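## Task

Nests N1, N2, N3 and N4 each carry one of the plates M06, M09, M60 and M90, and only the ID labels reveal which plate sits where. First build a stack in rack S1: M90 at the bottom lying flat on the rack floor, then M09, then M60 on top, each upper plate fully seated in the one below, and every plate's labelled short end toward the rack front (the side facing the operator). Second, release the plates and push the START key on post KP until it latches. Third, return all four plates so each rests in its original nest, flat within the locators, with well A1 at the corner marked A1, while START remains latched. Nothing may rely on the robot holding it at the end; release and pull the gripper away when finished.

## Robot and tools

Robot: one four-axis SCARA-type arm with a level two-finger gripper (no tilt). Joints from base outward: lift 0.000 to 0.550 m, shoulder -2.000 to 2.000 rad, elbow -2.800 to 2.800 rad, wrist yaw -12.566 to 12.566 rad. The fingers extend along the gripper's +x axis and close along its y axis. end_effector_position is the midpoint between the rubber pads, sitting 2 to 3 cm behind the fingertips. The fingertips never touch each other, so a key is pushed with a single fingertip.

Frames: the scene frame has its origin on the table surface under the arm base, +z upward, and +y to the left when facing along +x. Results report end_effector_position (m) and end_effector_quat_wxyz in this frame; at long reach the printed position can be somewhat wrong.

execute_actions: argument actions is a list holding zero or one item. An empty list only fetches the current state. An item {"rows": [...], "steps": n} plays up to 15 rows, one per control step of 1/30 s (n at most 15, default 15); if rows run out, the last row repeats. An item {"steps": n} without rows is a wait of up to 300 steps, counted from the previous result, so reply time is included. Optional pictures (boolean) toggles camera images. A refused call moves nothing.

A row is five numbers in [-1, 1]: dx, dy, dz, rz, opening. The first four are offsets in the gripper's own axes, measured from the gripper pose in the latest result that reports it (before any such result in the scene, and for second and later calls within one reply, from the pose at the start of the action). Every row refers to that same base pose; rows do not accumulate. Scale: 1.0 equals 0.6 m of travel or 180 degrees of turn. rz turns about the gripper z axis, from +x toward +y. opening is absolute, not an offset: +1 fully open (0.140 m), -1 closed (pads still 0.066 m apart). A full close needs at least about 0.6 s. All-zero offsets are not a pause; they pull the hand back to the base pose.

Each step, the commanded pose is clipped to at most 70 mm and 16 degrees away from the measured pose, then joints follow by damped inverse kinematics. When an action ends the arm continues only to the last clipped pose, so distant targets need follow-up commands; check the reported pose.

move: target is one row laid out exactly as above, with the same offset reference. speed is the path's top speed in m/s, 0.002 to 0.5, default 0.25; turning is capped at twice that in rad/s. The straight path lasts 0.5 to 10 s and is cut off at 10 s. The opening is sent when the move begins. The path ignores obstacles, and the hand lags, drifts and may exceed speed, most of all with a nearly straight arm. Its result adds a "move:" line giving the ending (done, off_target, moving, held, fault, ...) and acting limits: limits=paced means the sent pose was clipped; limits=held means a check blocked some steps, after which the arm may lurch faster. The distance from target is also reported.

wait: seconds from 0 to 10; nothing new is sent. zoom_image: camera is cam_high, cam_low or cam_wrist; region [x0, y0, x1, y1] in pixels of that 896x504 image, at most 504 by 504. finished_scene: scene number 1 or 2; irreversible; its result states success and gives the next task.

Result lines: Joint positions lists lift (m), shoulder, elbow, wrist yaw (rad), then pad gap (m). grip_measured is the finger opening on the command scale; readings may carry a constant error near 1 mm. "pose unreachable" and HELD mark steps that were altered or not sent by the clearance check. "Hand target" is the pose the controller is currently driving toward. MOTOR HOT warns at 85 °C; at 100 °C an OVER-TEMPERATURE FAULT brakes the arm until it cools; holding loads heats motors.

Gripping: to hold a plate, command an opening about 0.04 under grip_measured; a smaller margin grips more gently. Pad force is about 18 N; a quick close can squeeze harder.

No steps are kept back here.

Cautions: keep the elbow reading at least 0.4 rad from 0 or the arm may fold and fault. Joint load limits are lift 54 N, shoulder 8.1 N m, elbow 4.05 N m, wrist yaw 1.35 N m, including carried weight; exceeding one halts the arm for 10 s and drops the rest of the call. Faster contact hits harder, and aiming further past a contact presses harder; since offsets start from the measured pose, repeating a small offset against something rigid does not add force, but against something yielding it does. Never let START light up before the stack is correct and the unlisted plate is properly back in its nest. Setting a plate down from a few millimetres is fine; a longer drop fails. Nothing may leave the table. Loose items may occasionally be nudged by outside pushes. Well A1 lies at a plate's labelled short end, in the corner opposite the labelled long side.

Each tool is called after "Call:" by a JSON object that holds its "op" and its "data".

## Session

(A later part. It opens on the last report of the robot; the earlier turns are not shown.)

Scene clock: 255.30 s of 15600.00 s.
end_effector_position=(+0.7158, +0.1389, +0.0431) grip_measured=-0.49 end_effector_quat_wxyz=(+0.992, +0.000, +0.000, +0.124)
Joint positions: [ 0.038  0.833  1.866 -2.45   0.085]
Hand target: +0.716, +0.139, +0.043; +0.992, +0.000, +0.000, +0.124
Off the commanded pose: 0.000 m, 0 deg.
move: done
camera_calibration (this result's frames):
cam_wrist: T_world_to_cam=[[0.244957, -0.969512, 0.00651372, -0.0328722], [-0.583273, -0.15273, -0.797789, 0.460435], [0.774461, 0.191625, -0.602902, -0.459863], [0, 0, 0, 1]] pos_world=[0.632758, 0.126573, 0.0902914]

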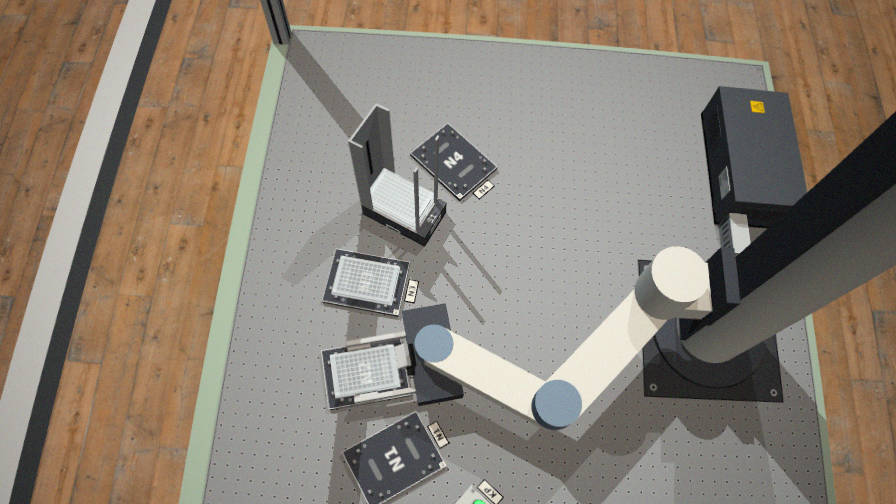

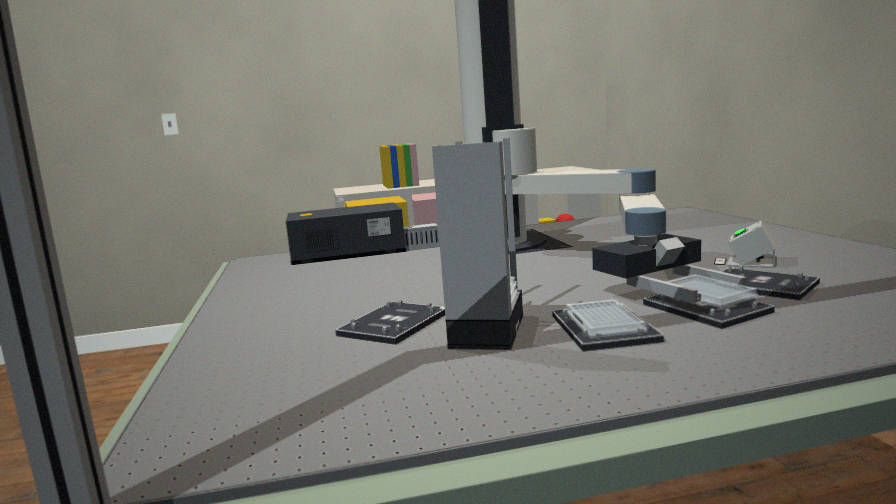

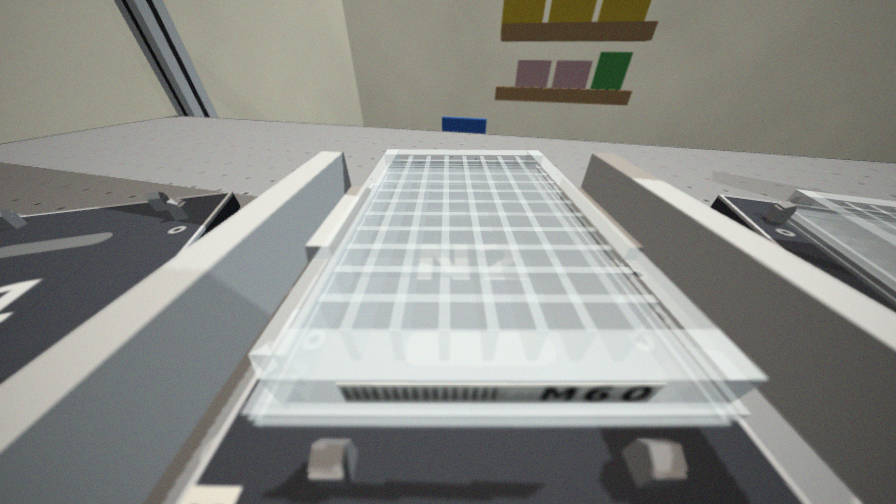

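Call:
{"op": "move", "data": {"target": [0.001,-0.001,-0.021,-0.0002,-0.55], "speed": 0.012}}

Call:
{"op": "move", "data": {"target": [0,0,0,0,0.3]}}

Call:
{"op": "move", "data": {"target": [0,0,0.0828,0,0.3], "speed": 0.15}}

Call:
{"op": "move", "data": {"target": [-0.41,-0.4175,0,-0.222,0.3], "speed": 0.3}}

Scene clock: 264.97 s of 15600.00 s.
end_effector_position=(+0.7165, +0.1384, +0.0305) grip_measured=-0.49 end_effector_quat_wxyz=(+0.992, +0.000, +0.000, +0.124)
Joint positions: [ 0.025  0.831  1.869 -2.452  0.085]
Hand target: +0.717, +0.138, +0.030; +0.992, +0.000, +0.000, +0.124
Off the commanded pose: 0.000 m, 0 deg.
After step 90, 5.40 s passed at rest.
move: done
camera_calibration (this result's frames):
cam_wrist: T_world_to_cam=[[0.244264, -0.969687, 0.00651372, -0.0328983], [-0.583381, -0.152313, -0.797789, 0.45073], [0.774597, 0.191071, -0.602902, -0.467943], [0, 0, 0, 1]] pos_world=[0.633451, 0.126161, 0.077678]

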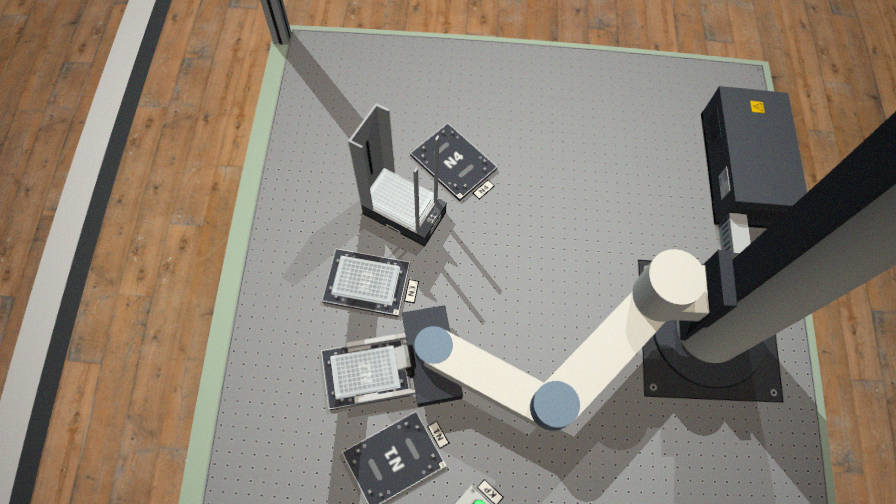

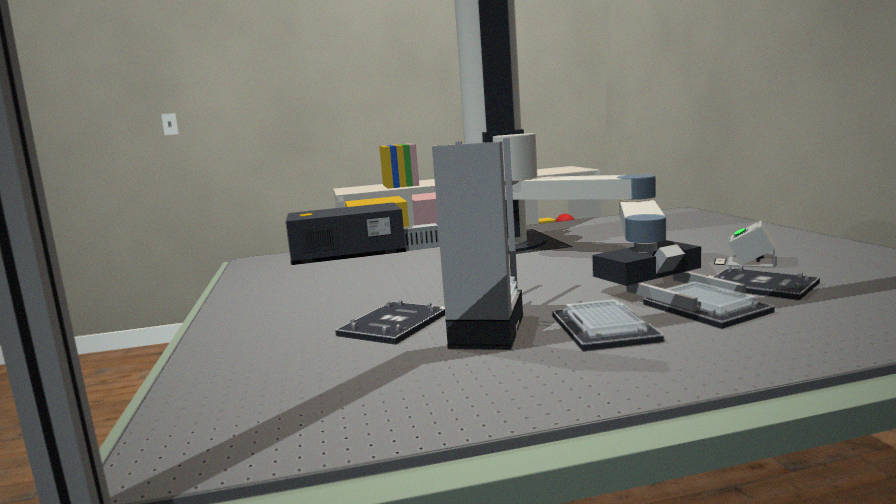

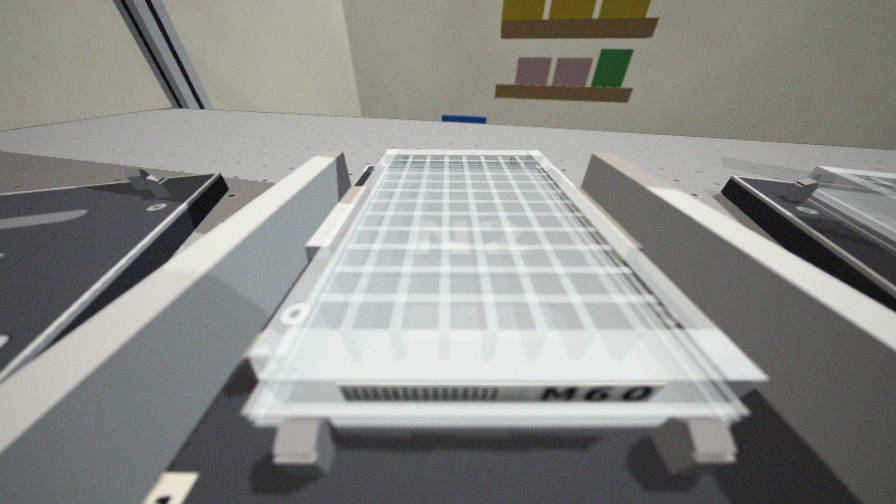

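Scene clock: 265.47 s of 15600.00 s.
end_effector_position=(+0.7165, +0.1384, +0.0305) grip_measured=+0.30 end_effector_quat_wxyz=(+0.992, +0.000, +0.000, +0.124)
Joint positions: [ 0.025  0.831  1.869 -2.452  0.114]
Hand target: +0.717, +0.138, +0.030; +0.992, +0.000, +0.000, +0.124
Off the commanded pose: 0.000 m, 0 deg.
move: done
camera_calibration (this result's frames):
cam_wrist: T_world_to_cam=[[0.244231, -0.969695, 0.00651372, -0.0328824], [-0.583387, -0.152293, -0.797789, 0.450729], [0.774604, 0.191045, -0.602902, -0.467941], [0, 0, 0, 1]] pos_world=[0.633449, 0.126154, 0.077678]

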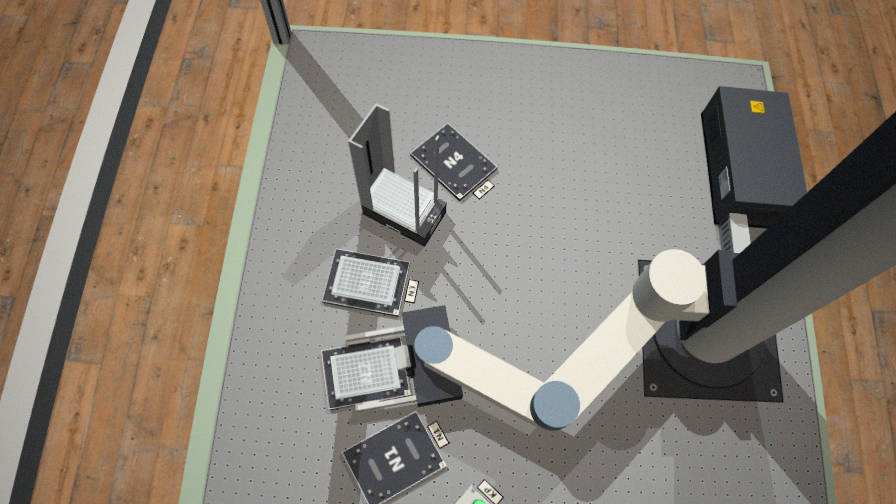

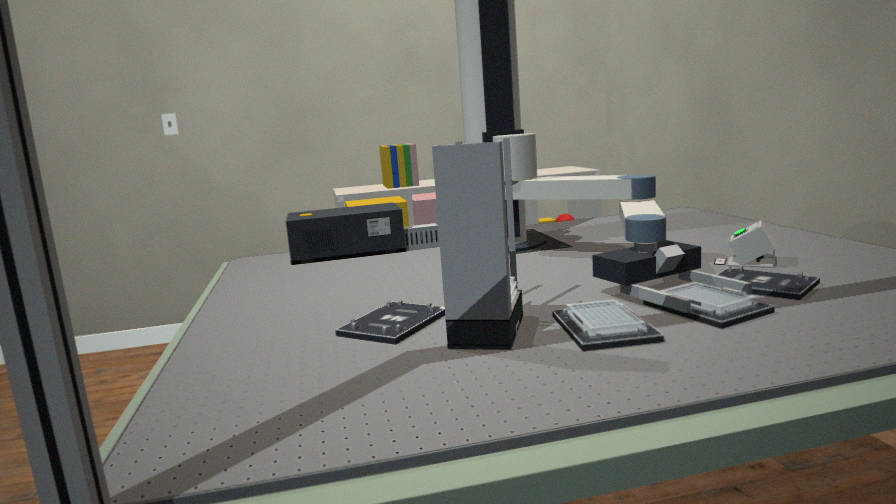

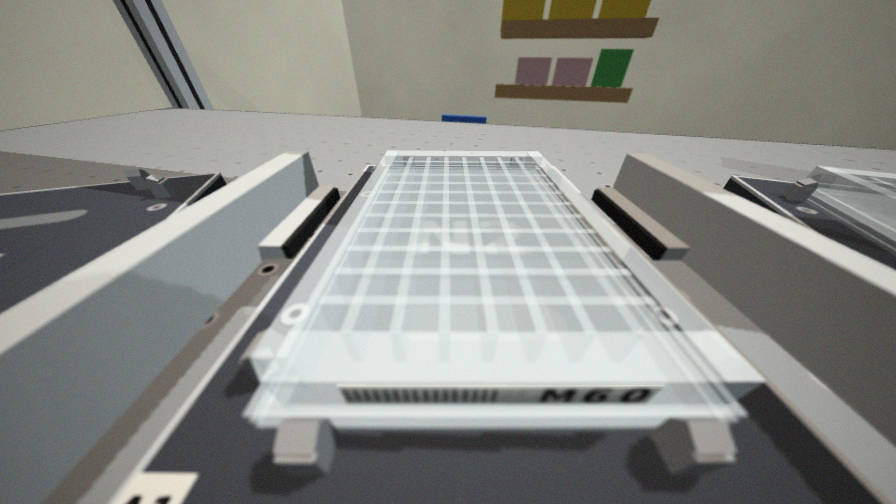

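Scene clock: 266.20 s of 15600.00 s.
end_effector_position=(+0.7165, +0.1384, +0.0802) grip_measured=+0.30 end_effector_quat_wxyz=(+0.992, +0.000, +0.000, +0.124)
Joint positions: [ 0.075  0.831  1.869 -2.452  0.114]
Hand target: +0.717, +0.138, +0.080; +0.992, +0.000, +0.000, +0.124
Off the commanded pose: 0.000 m, 0 deg.
move: done
camera_calibration (this result's frames):
cam_wrist: T_world_to_cam=[[0.244265, -0.969687, 0.00651372, -0.0332207], [-0.583381, -0.152313, -0.797789, 0.490414], [0.774597, 0.191072, -0.602902, -0.437954], [0, 0, 0, 1]] pos_world=[0.633451, 0.126164, 0.12742]

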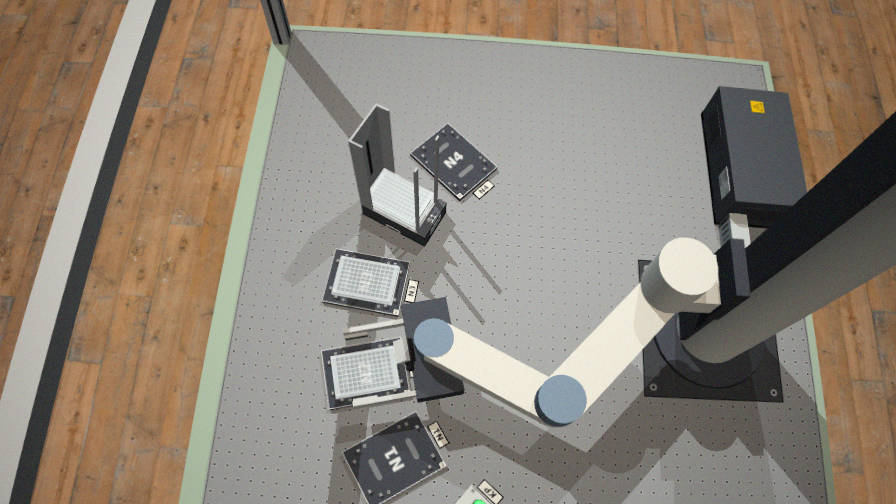

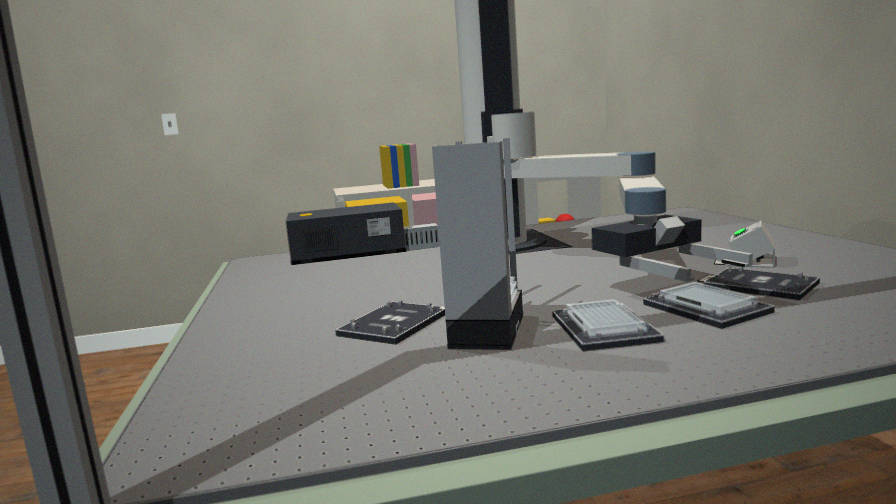

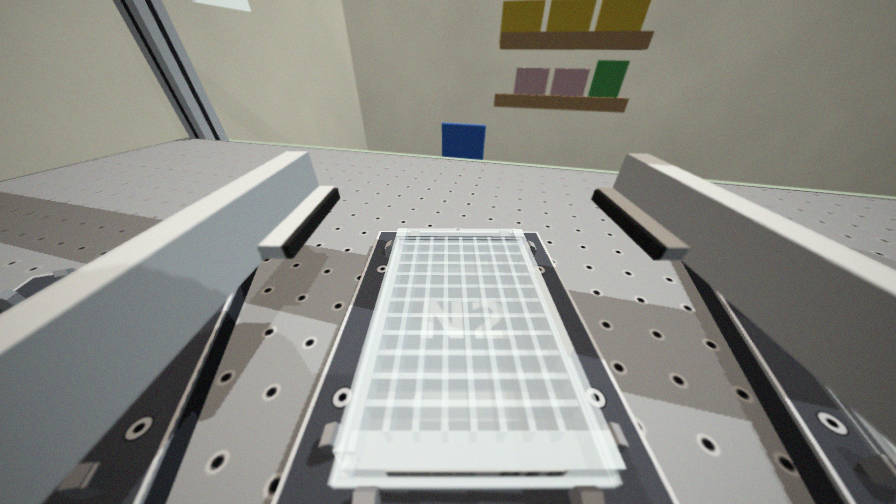

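Scene clock: 267.80 s of 15600.00 s.
end_effector_position=(+0.5395, -0.1650, +0.0802) grip_measured=+0.30 end_effector_quat_wxyz=(+0.975, +0.000, +0.000, -0.223)
Joint positions: [ 0.075  0.507  1.037 -1.994  0.114]
Hand target: +0.540, -0.165, +0.080; +0.975, +0.000, +0.000, -0.223
Off the commanded pose: 0.000 m, 0 deg.
move: done
camera_calibration (this result's frames):
cam_wrist: T_world_to_cam=[[-0.436045, -0.899901, 0.00651372, 0.0943562], [-0.544841, 0.258227, -0.797789, 0.387839], [0.716249, -0.351421, -0.602902, -0.300862], [0, 0, 0, 1]] pos_world=[0.467946, -0.120968, 0.127409]

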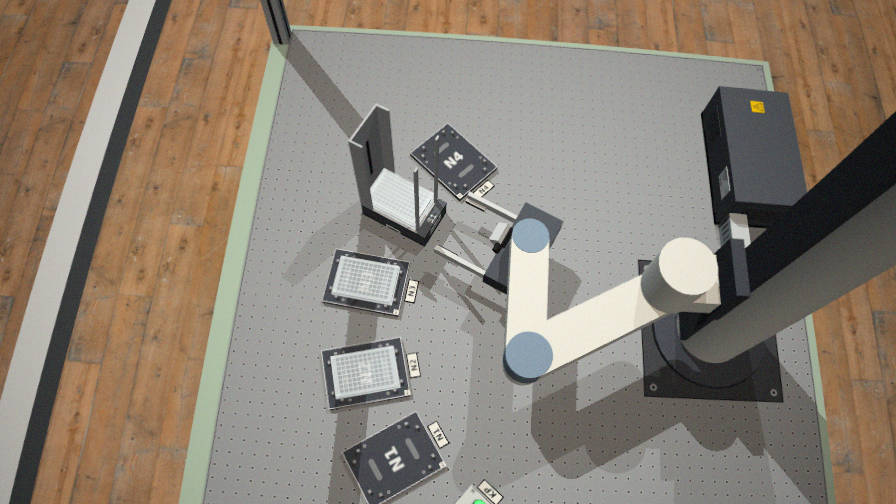

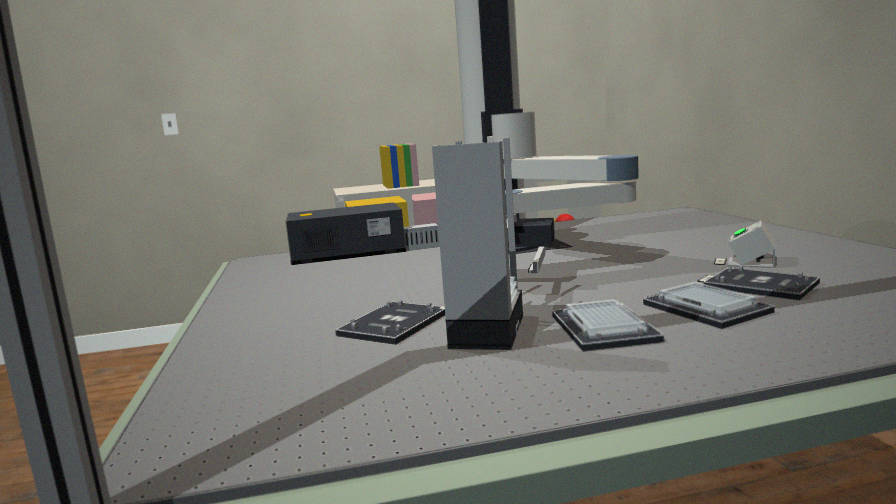

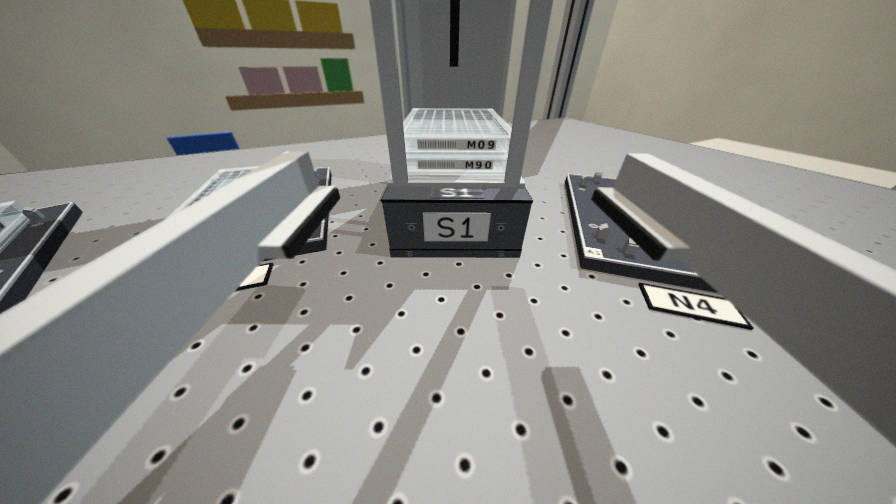

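Call:
{"op": "move", "data": {"target": [0,0.0053,0,0,0.3]}}

Call:
{"op": "move", "data": {"target": [0.2545,0,0,0,0.3], "speed": 0.15}}

Call:
{"op": "execute_actions", "data": {"actions": [{"rows":[[0,0,0,0,-0.4],[0,0,0,0,-0.4],[0,0,0,0,-0.4],[0,0,0,0,-0.4],[0,0,0,0,-0.4],[0,0,0,0,-0.4],[0,0,0,0,-0.4],[0,0,0,0,-0.4],[0,0,0,0,-0.4],[0,0,0,0,-0.45],[0,0,0,0,-0.5],[0,0,0,0,-0.55]]}], "pictures": false}}

Call:
{"op": "move", "data": {"target": [0,0,0.4163,0,-0.55], "speed": 0.15}}

Call:
{"op": "move", "data": {"target": [-0.0682,-0.2813,0,-0.0951,-0.55], "speed": 0.25}}

Call:
{"op": "move", "data": {"target": [0,0,-0.478,0,-0.55]}}

Scene clock: 275.57 s of 15600.00 s.
end_effector_position=(+0.5408, -0.1621, +0.0802) grip_measured=+0.30 end_effector_quat_wxyz=(+0.975, +0.000, +0.000, -0.223)
Joint positions: [ 0.075  0.519  1.038 -2.007  0.114]
Hand target: +0.541, -0.162, +0.080; +0.975, +0.000, +0.000, -0.223
Off the commanded pose: 0.000 m, 0 deg.
After step 90, 4.07 s passed at rest.
move: done
camera_calibration (this result's frames):
cam_wrist: T_world_to_cam=[[-0.43606, -0.899894, 0.00651372, 0.0974979], [-0.544837, 0.258236, -0.797789, 0.38784], [0.716243, -0.351433, -0.602902, -0.300829], [0, 0, 0, 1]] pos_world=[0.469291, -0.118137, 0.127409]

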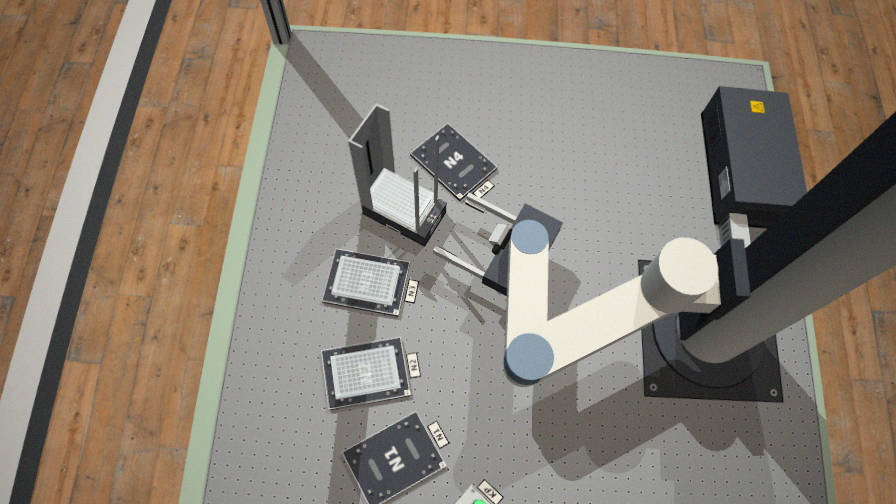

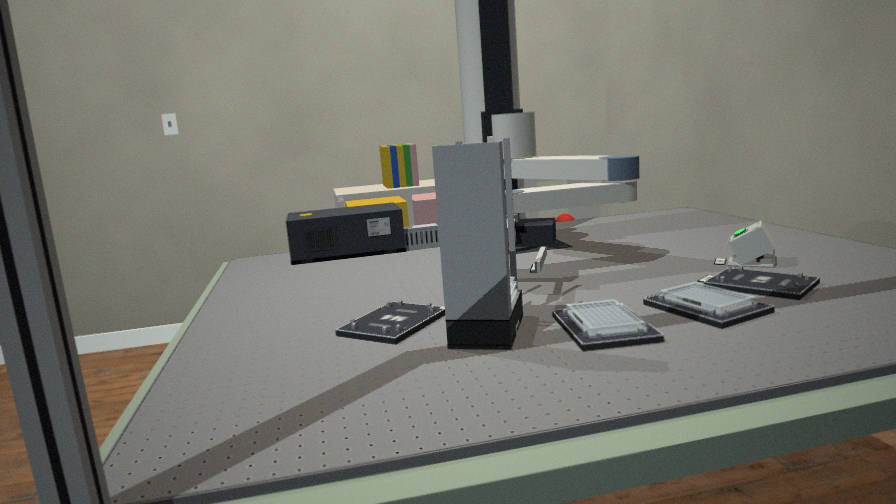

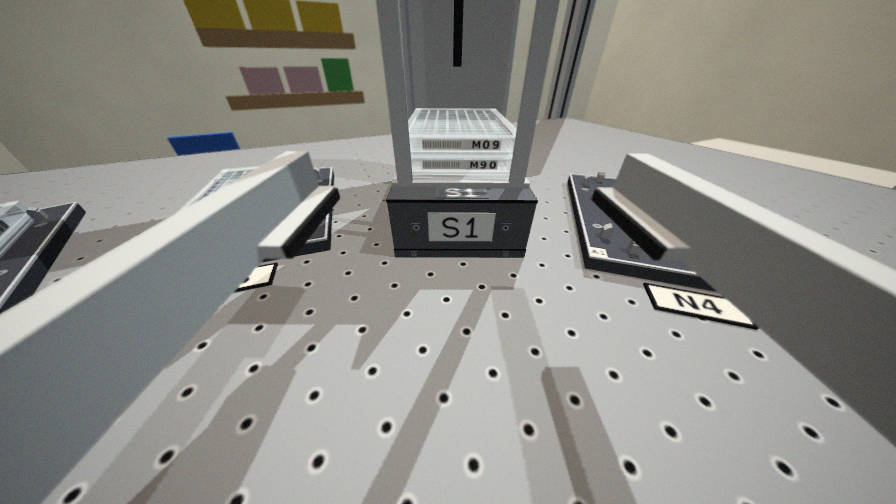

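Scene clock: 276.93 s of 15600.00 s.
end_effector_position=(+0.6783, -0.2286, +0.0802) grip_measured=+0.30 end_effector_quat_wxyz=(+0.975, +0.000, +0.000, -0.223)
Joint positions: [ 0.075  0.179  1.83  -2.458  0.114]
Hand target: +0.678, -0.229, +0.080; +0.975, +0.000, +0.000, -0.223
Off the commanded pose: 0.000 m, 0 deg.
move: done
camera_calibration (this result's frames):
cam_wrist: T_world_to_cam=[[-0.435964, -0.89994, 0.00651372, 0.0975959], [-0.544864, 0.258178, -0.797789, 0.47991], [0.716281, -0.351356, -0.602902, -0.422651], [0, 0, 0, 1]] pos_world=[0.606771, -0.184573, 0.127414]

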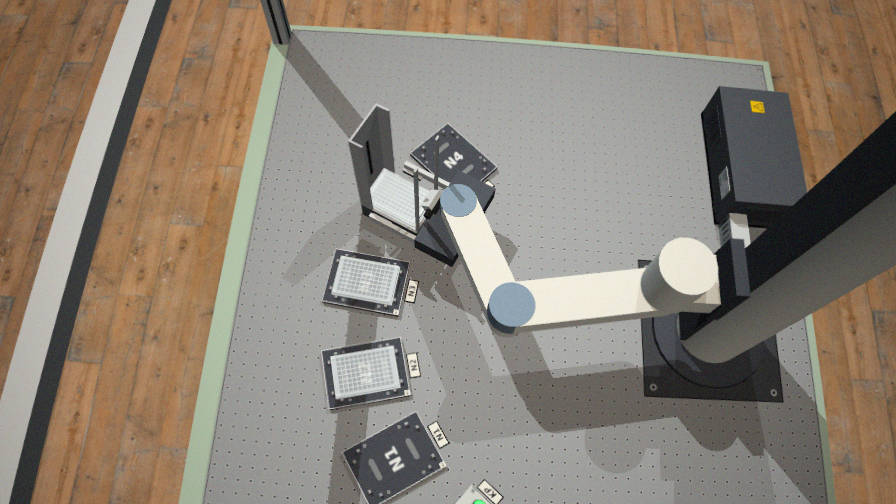

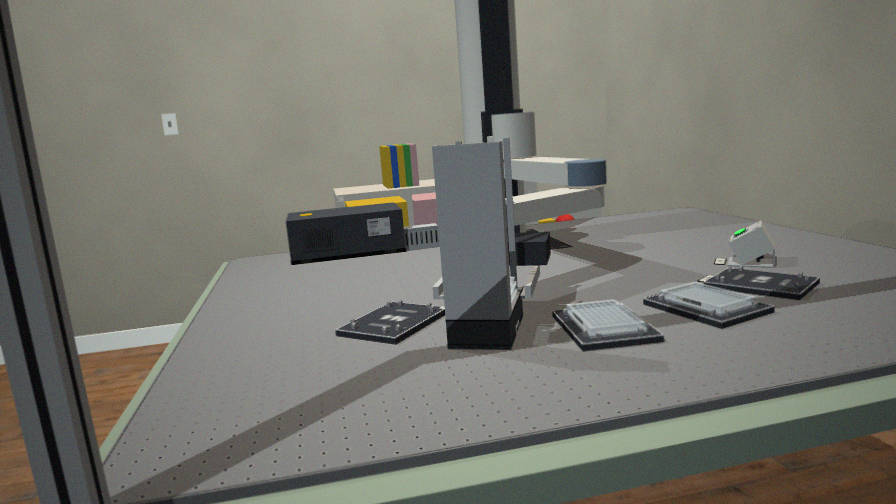

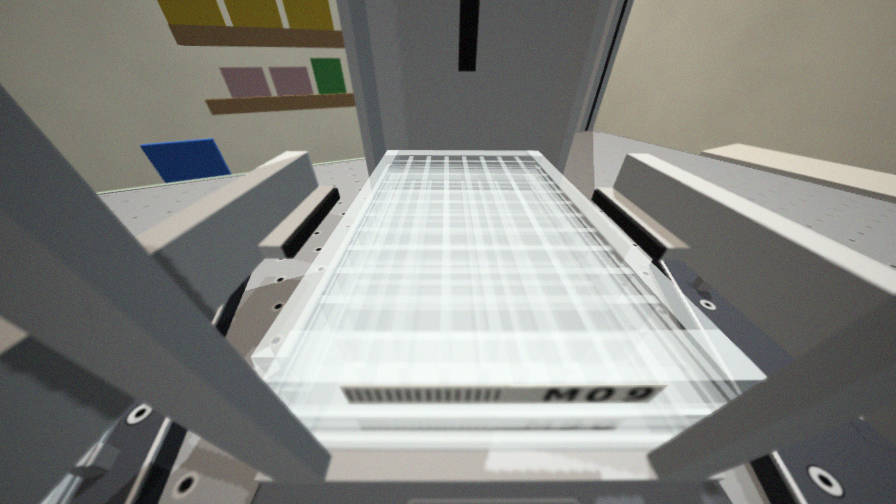

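Scene clock: 277.43 s of 15600.00 s.
end_effector_position=(+0.6783, -0.2286, +0.0802) grip_measured=-0.49 end_effector_quat_wxyz=(+0.975, +0.000, +0.000, -0.223)
Joint positions: [ 0.075  0.179  1.83  -2.459  0.085]
Hand target: +0.678, -0.229, +0.080; +0.975, +0.000, +0.000, -0.223
Off the commanded pose: 0.000 m, 0 deg.
Steps of this call (steps 1 to 15: all 15 steps of this action). Readings (end_effector_position):
1: (+0.6783, -0.2286, +0.0802)
2: (+0.6783, -0.2286, +0.0802)
4: (+0.6783, -0.2286, +0.0802)
8: (+0.6783, -0.2286, +0.0802)
15: the state above

Scene clock: 279.67 s of 15600.00 s.
end_effector_position=(+0.6783, -0.2286, +0.3300) grip_measured=-0.49 end_effector_quat_wxyz=(+0.975, +0.000, +0.000, -0.223)
Joint positions: [ 0.325  0.179  1.83  -2.459  0.085]
Hand target: +0.678, -0.229, +0.330; +0.975, +0.000, +0.000, -0.223
Off the commanded pose: 0.000 m, 0 deg.
move: done
camera_calibration (this result's frames):
cam_wrist: T_world_to_cam=[[-0.436007, -0.89992, 0.00651372, 0.0959939], [-0.544852, 0.258204, -0.797789, 0.679219], [0.716264, -0.351391, -0.602902, -0.272025], [0, 0, 0, 1]] pos_world=[0.60677, -0.184577, 0.377243]

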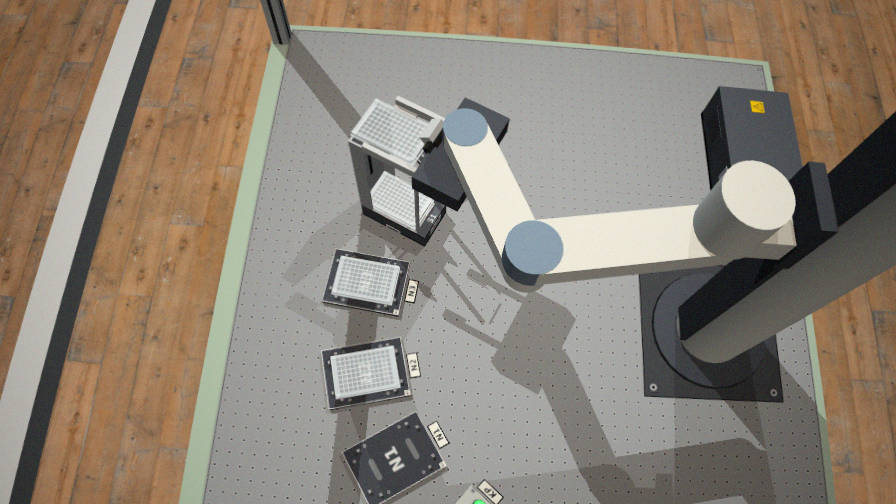

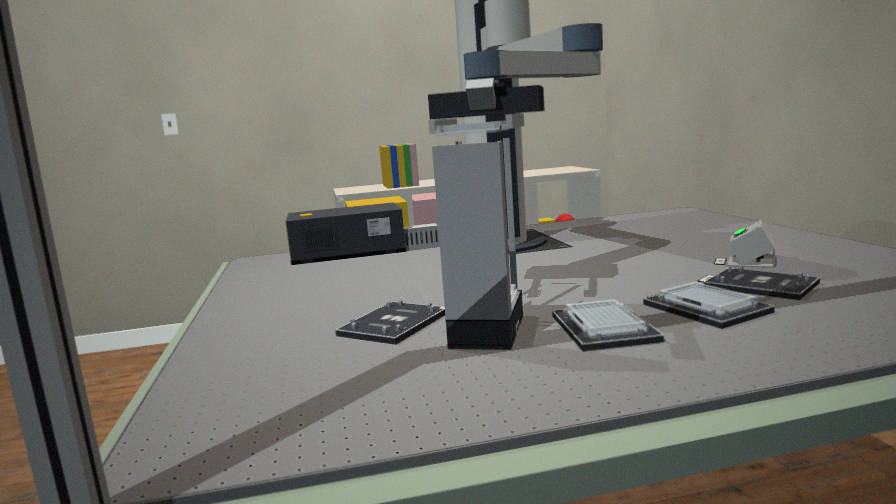

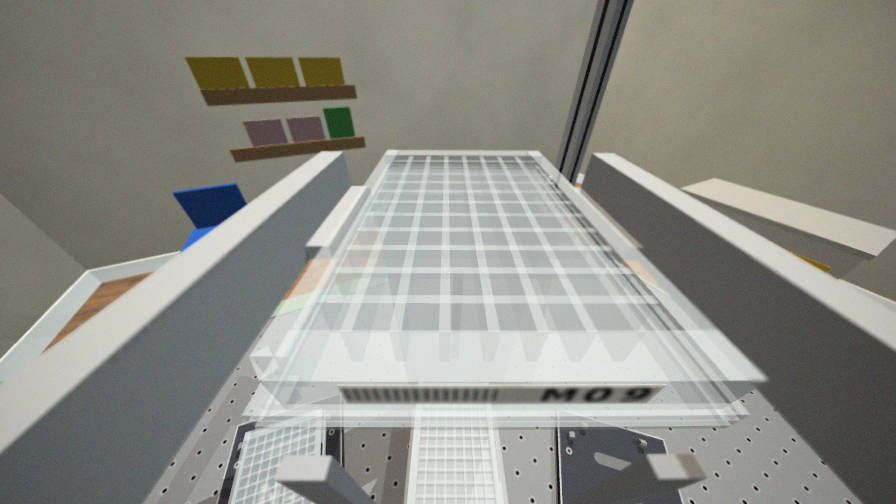

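Scene clock: 280.73 s of 15600.00 s.
end_effector_position=(+0.5679, -0.3629, +0.3300) grip_measured=-0.49 end_effector_quat_wxyz=(+0.931, +0.000, +0.000, -0.366)
Joint positions: [ 0.325 -0.099  1.72  -2.369  0.085]
Hand target: +0.568, -0.363, +0.330; +0.931, +0.000, +0.000, -0.366
Off the commanded pose: 0.000 m, 0 deg.
move: done
camera_calibration (this result's frames):
cam_wrist: T_world_to_cam=[[-0.681901, -0.731416, 0.00651372, 0.127791], [-0.444534, 0.407336, -0.797789, 0.650903], [0.580862, -0.546908, -0.602902, -0.234214], [0, 0, 0, 1]] pos_world=[0.512535, -0.299761, 0.377243]

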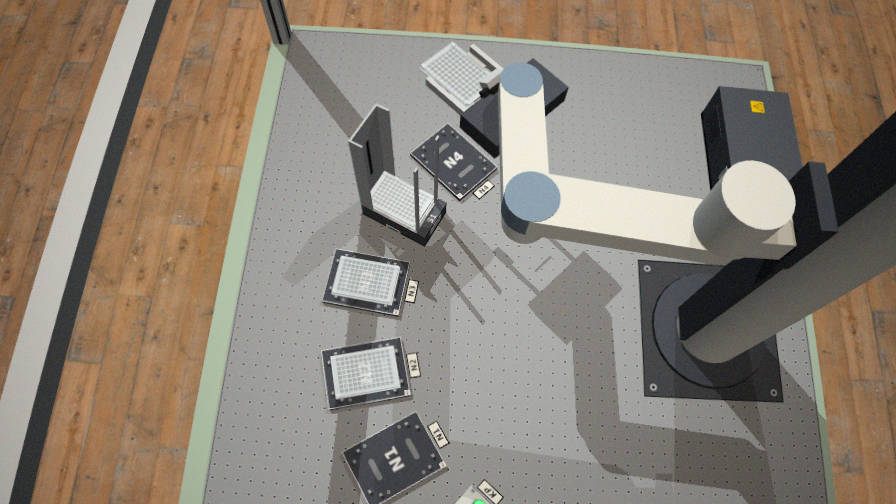

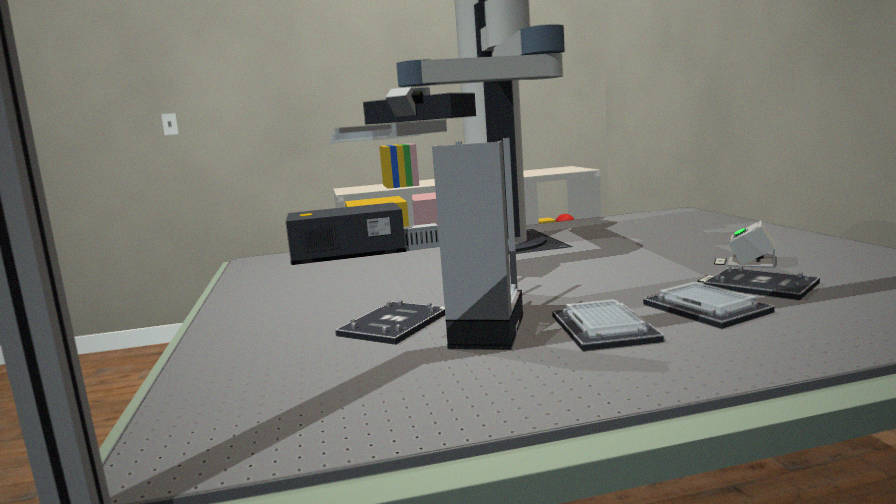

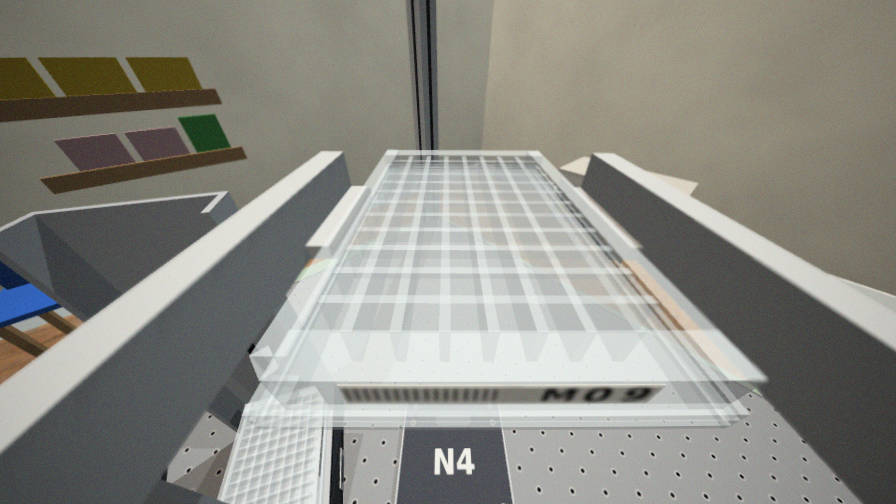

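Scene clock: 282.30 s of 15600.00 s.
end_effector_position=(+0.5679, -0.3629, +0.0432) grip_measured=-0.49 end_effector_quat_wxyz=(+0.931, +0.000, +0.000, -0.366)
Joint positions: [ 0.038 -0.099  1.719 -2.369  0.085]
Hand target: +0.568, -0.363, +0.043; +0.931, +0.000, +0.000, -0.366
Off the commanded pose: 0.000 m, 0 deg.
move: done
camera_calibration (this result's frames):
cam_wrist: T_world_to_cam=[[-0.681921, -0.731397, 0.00651372, 0.129672], [-0.444523, 0.407348, -0.797789, 0.422033], [0.580847, -0.546925, -0.602902, -0.407163], [0, 0, 0, 1]] pos_world=[0.512528, -0.299761, 0.090369]

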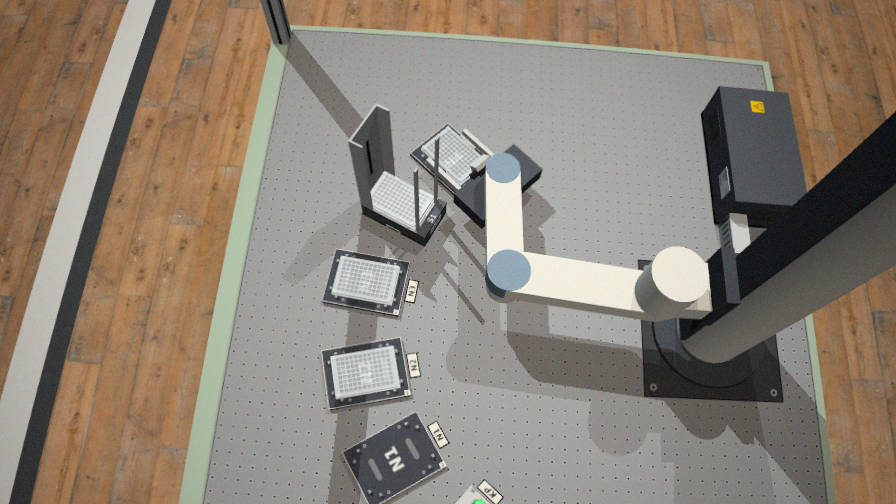

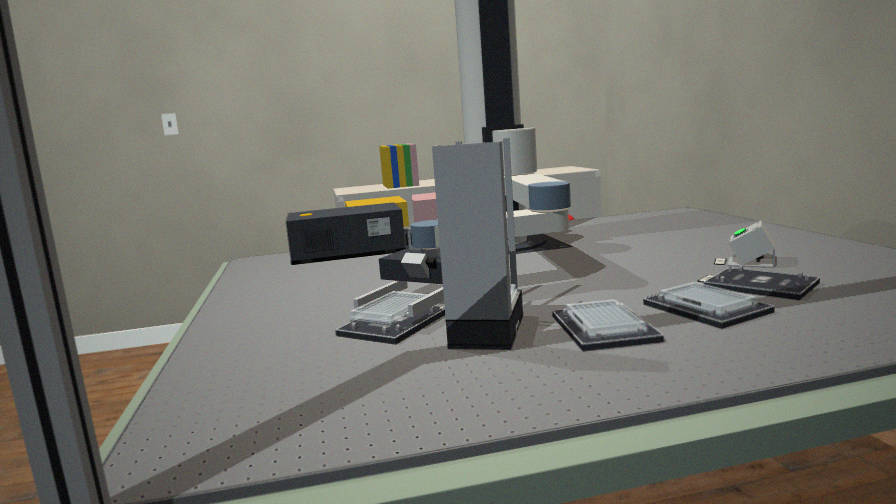

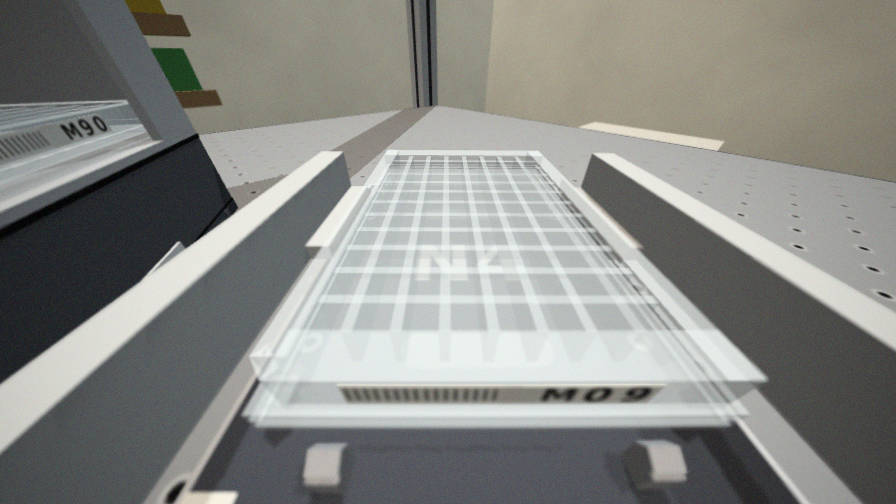

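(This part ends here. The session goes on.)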